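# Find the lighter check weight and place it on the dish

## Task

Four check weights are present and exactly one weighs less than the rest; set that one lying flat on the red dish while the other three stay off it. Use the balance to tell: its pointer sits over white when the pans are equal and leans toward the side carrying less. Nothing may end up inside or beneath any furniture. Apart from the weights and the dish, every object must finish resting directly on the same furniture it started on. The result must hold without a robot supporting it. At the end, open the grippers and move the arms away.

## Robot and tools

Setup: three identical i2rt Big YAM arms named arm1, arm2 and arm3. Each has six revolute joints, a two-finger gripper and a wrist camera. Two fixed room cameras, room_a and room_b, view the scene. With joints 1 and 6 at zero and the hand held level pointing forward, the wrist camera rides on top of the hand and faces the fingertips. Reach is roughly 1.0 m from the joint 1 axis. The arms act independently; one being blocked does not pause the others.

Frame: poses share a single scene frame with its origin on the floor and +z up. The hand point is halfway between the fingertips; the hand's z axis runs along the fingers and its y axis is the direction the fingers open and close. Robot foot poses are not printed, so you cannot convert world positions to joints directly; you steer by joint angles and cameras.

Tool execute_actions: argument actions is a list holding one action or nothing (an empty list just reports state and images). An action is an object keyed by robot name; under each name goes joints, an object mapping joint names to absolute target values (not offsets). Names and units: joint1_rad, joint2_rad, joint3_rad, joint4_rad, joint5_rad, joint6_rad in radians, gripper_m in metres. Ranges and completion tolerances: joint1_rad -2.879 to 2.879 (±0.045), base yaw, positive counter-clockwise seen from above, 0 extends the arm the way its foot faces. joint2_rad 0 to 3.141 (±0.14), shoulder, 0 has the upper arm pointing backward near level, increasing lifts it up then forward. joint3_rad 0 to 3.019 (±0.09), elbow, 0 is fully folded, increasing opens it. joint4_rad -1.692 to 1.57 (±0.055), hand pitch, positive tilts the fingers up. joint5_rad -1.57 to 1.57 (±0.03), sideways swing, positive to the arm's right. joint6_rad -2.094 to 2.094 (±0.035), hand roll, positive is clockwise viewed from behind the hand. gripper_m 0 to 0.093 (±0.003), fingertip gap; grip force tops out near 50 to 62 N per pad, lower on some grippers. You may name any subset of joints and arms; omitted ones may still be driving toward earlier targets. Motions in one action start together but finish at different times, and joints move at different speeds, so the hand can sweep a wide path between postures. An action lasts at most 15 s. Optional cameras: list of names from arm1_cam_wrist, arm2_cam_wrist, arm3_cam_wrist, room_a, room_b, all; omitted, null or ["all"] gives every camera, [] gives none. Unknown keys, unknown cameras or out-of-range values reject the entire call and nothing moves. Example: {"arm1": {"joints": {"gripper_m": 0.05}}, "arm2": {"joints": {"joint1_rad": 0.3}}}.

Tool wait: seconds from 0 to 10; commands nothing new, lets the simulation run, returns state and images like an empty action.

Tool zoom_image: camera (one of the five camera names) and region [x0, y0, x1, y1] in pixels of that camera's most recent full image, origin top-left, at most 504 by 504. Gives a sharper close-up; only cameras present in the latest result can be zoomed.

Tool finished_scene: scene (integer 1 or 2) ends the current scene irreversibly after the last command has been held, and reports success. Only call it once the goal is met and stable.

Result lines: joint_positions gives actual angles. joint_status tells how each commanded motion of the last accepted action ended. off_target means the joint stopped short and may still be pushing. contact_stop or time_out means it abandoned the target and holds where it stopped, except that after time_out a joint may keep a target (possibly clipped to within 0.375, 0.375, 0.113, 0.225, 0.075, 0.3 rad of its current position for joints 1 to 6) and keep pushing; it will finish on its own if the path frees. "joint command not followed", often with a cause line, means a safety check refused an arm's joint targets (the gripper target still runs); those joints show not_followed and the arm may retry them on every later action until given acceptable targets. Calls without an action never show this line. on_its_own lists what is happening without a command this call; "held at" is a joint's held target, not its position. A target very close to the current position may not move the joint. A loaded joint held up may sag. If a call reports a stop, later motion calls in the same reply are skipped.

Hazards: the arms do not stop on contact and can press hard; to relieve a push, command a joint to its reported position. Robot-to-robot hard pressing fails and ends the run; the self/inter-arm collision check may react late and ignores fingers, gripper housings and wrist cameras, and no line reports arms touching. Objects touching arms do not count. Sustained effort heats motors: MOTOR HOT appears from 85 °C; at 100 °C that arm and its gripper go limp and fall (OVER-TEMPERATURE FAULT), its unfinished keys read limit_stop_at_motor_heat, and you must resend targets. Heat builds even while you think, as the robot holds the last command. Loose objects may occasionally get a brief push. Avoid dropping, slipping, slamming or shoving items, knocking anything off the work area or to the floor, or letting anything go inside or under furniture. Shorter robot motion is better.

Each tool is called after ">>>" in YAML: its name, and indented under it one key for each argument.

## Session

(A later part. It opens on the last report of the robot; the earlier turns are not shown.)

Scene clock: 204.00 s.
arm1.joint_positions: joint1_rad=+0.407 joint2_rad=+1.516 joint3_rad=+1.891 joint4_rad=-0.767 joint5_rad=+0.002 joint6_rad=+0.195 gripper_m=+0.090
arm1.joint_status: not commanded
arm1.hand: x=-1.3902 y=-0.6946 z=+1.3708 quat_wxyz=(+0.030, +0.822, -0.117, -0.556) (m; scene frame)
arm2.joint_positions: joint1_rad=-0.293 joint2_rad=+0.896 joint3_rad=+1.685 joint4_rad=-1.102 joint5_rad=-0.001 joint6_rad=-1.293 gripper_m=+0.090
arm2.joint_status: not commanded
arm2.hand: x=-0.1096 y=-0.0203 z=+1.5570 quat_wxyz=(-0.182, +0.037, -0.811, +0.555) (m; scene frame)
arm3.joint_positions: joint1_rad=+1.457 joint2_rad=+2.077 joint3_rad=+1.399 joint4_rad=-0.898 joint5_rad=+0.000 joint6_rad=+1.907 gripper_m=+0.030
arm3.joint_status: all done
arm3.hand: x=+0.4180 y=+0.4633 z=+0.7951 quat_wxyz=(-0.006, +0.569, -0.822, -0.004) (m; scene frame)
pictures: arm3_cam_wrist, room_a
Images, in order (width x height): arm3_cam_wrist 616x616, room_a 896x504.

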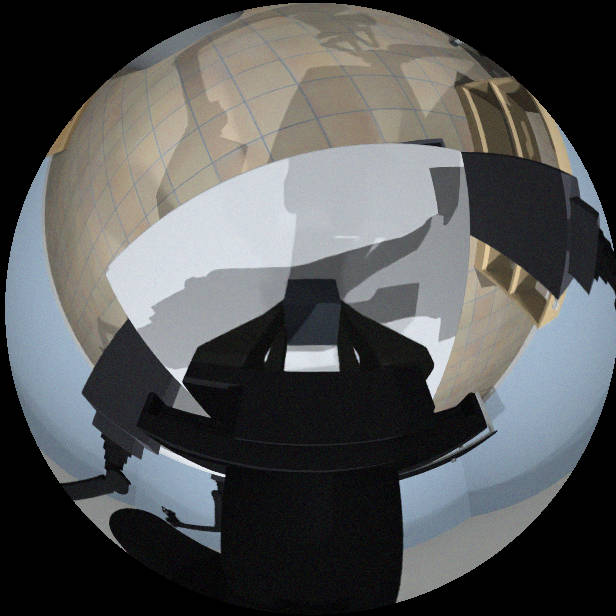

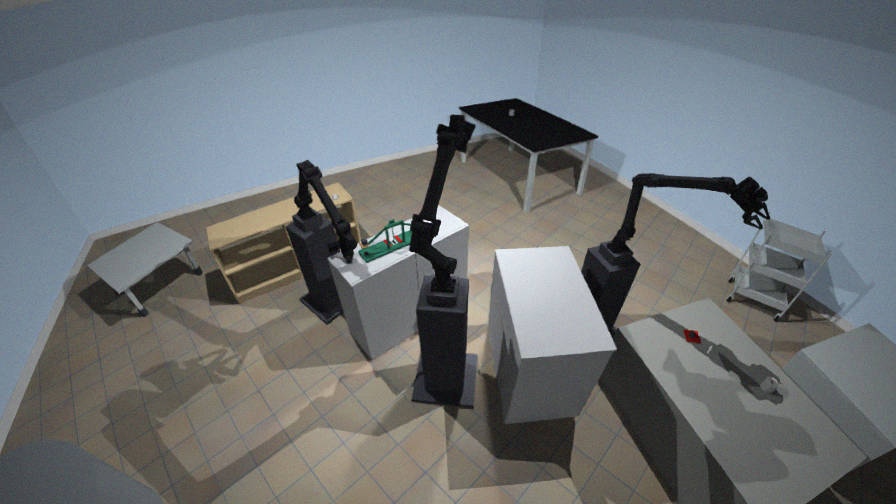

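>>> execute_actions:
  actions:
    - {"arm3":{"joints":{"joint2_rad":2.105}}}
  cameras: ["arm3_cam_wrist"]

Scene clock: 206.10 s.
arm1.joint_positions: joint1_rad=+0.407 joint2_rad=+1.516 joint3_rad=+1.891 joint4_rad=-0.767 joint5_rad=+0.002 joint6_rad=+0.195 gripper_m=+0.090
arm1.joint_status: not commanded
arm1.hand: x=-1.3902 y=-0.6946 z=+1.3708 quat_wxyz=(+0.030, +0.822, -0.117, -0.556) (m; scene frame)
arm2.joint_positions: joint1_rad=-0.293 joint2_rad=+0.896 joint3_rad=+1.685 joint4_rad=-1.102 joint5_rad=-0.001 joint6_rad=-1.293 gripper_m=+0.090
arm2.joint_status: not commanded
arm2.hand: x=-0.1096 y=-0.0203 z=+1.5570 quat_wxyz=(-0.182, +0.037, -0.811, +0.555) (m; scene frame)
arm3.joint_positions: joint1_rad=+1.457 joint2_rad=+2.078 joint3_rad=+1.399 joint4_rad=-0.898 joint5_rad=+0.000 joint6_rad=+1.907 gripper_m=+0.030
arm3.joint_status: all done
arm3.hand: x=+0.4182 y=+0.4633 z=+0.7946 quat_wxyz=(-0.006, +0.569, -0.822, -0.003) (m; scene frame)
pictures: arm3_cam_wrist
Images, in order (width x height): arm3_cam_wrist 616x616.

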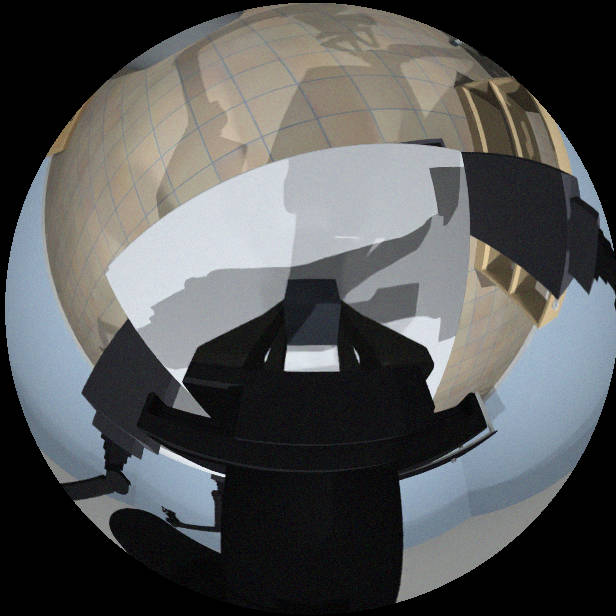

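In contact. Release and retreat.

>>> execute_actions:
  actions:
    - {"arm3":{"joints":{"joint2_rad":2.078,"gripper_m":0.09}}}
  cameras: []

>>> execute_actions:
  actions:
    - {"arm3":{"joints":{"joint2_rad":1.3}}}
  cameras: ["room_a","room_b"]

>>> zoom_image:
  camera: "room_a"
  region: [660, 310, 730, 360]

Scene clock: 209.80 s.
arm1.joint_positions: joint1_rad=+0.407 joint2_rad=+1.516 joint3_rad=+1.891 joint4_rad=-0.767 joint5_rad=+0.002 joint6_rad=+0.195 gripper_m=+0.090
arm1.joint_status: not commanded
arm1.hand: x=-1.3902 y=-0.6946 z=+1.3708 quat_wxyz=(+0.030, +0.822, -0.117, -0.556) (m; scene frame)
arm2.joint_positions: joint1_rad=-0.293 joint2_rad=+0.896 joint3_rad=+1.685 joint4_rad=-1.102 joint5_rad=-0.001 joint6_rad=-1.293 gripper_m=+0.090
arm2.joint_status: not commanded
arm2.hand: x=-0.1096 y=-0.0203 z=+1.5570 quat_wxyz=(-0.182, +0.037, -0.811, +0.555) (m; scene frame)
arm3.joint_positions: joint1_rad=+1.457 joint2_rad=+2.078 joint3_rad=+1.399 joint4_rad=-0.898 joint5_rad=+0.000 joint6_rad=+1.907 gripper_m=+0.090
arm3.joint_status: all done
arm3.hand: x=+0.4182 y=+0.4633 z=+0.7946 quat_wxyz=(-0.006, +0.569, -0.822, -0.003) (m; scene frame)
pictures: none
No camera images: the call's "cameras" was empty. Leave "cameras" out to get every camera's image.

Scene clock: 211.37 s.
arm1.joint_positions: joint1_rad=+0.407 joint2_rad=+1.516 joint3_rad=+1.891 joint4_rad=-0.767 joint5_rad=+0.002 joint6_rad=+0.195 gripper_m=+0.090
arm1.joint_status: not commanded
arm1.hand: x=-1.3902 y=-0.6946 z=+1.3708 quat_wxyz=(+0.030, +0.822, -0.117, -0.556) (m; scene frame)
arm2.joint_positions: joint1_rad=-0.293 joint2_rad=+0.896 joint3_rad=+1.685 joint4_rad=-1.102 joint5_rad=-0.001 joint6_rad=-1.293 gripper_m=+0.090
arm2.joint_status: not commanded
arm2.hand: x=-0.1096 y=-0.0203 z=+1.5570 quat_wxyz=(-0.182, +0.037, -0.811, +0.555) (m; scene frame)
arm3.joint_positions: joint1_rad=+1.457 joint2_rad=+1.284 joint3_rad=+1.404 joint4_rad=-0.897 joint5_rad=+0.000 joint6_rad=+1.907 gripper_m=+0.090
arm3.joint_status: all done
arm3.hand: x=+0.4444 y=+0.4570 z=+1.2378 quat_wxyz=(+0.309, +0.527, -0.757, -0.232) (m; scene frame)
pictures: room_a, room_b
Images, in order (width x height): room_a 896x504, room_b 896x504.

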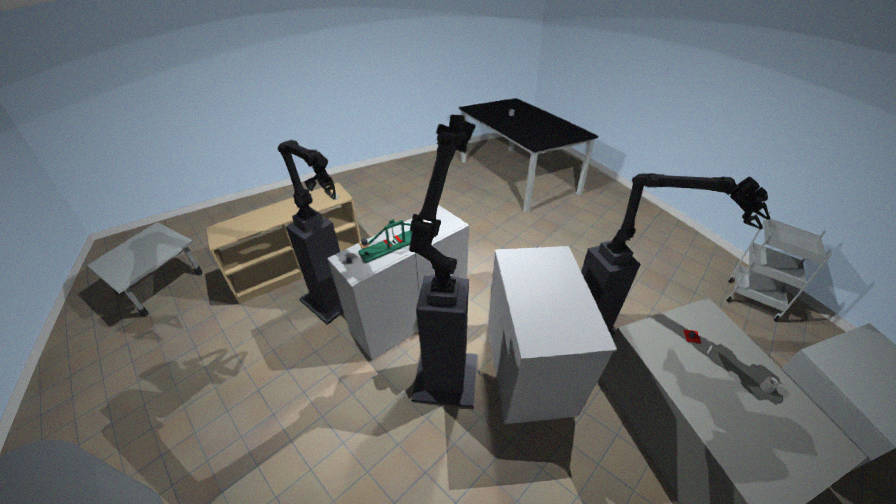

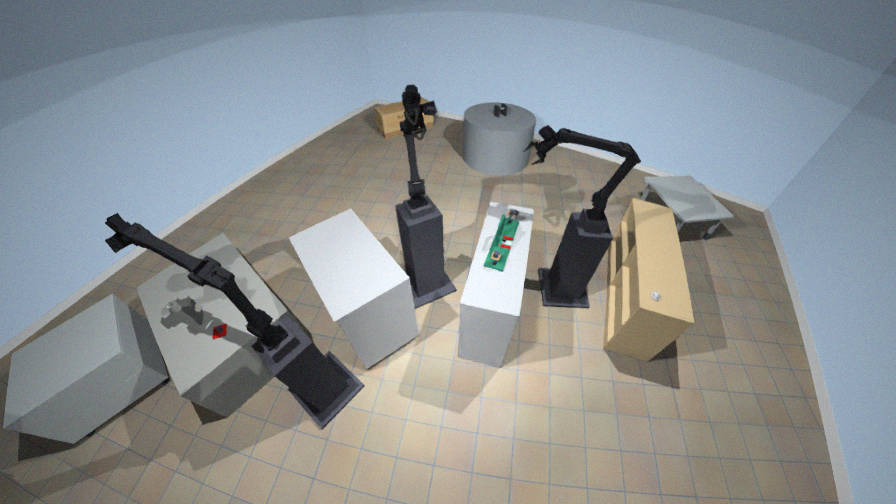

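Region (660, 310, 730, 360) of room_a's 896x504 image, scaled by 7.200, with more detail than that image has; it fills the top 360 rows of this view, and the rest is white.

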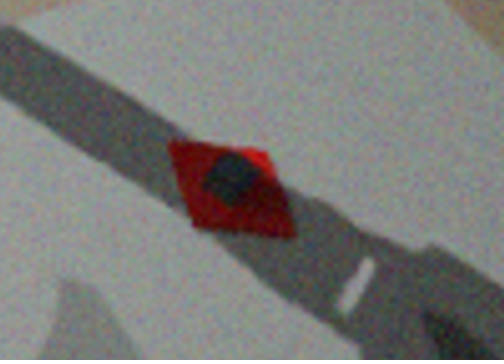

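>>> finished_scene:
  scene: 1

The scene is finished: the task was done.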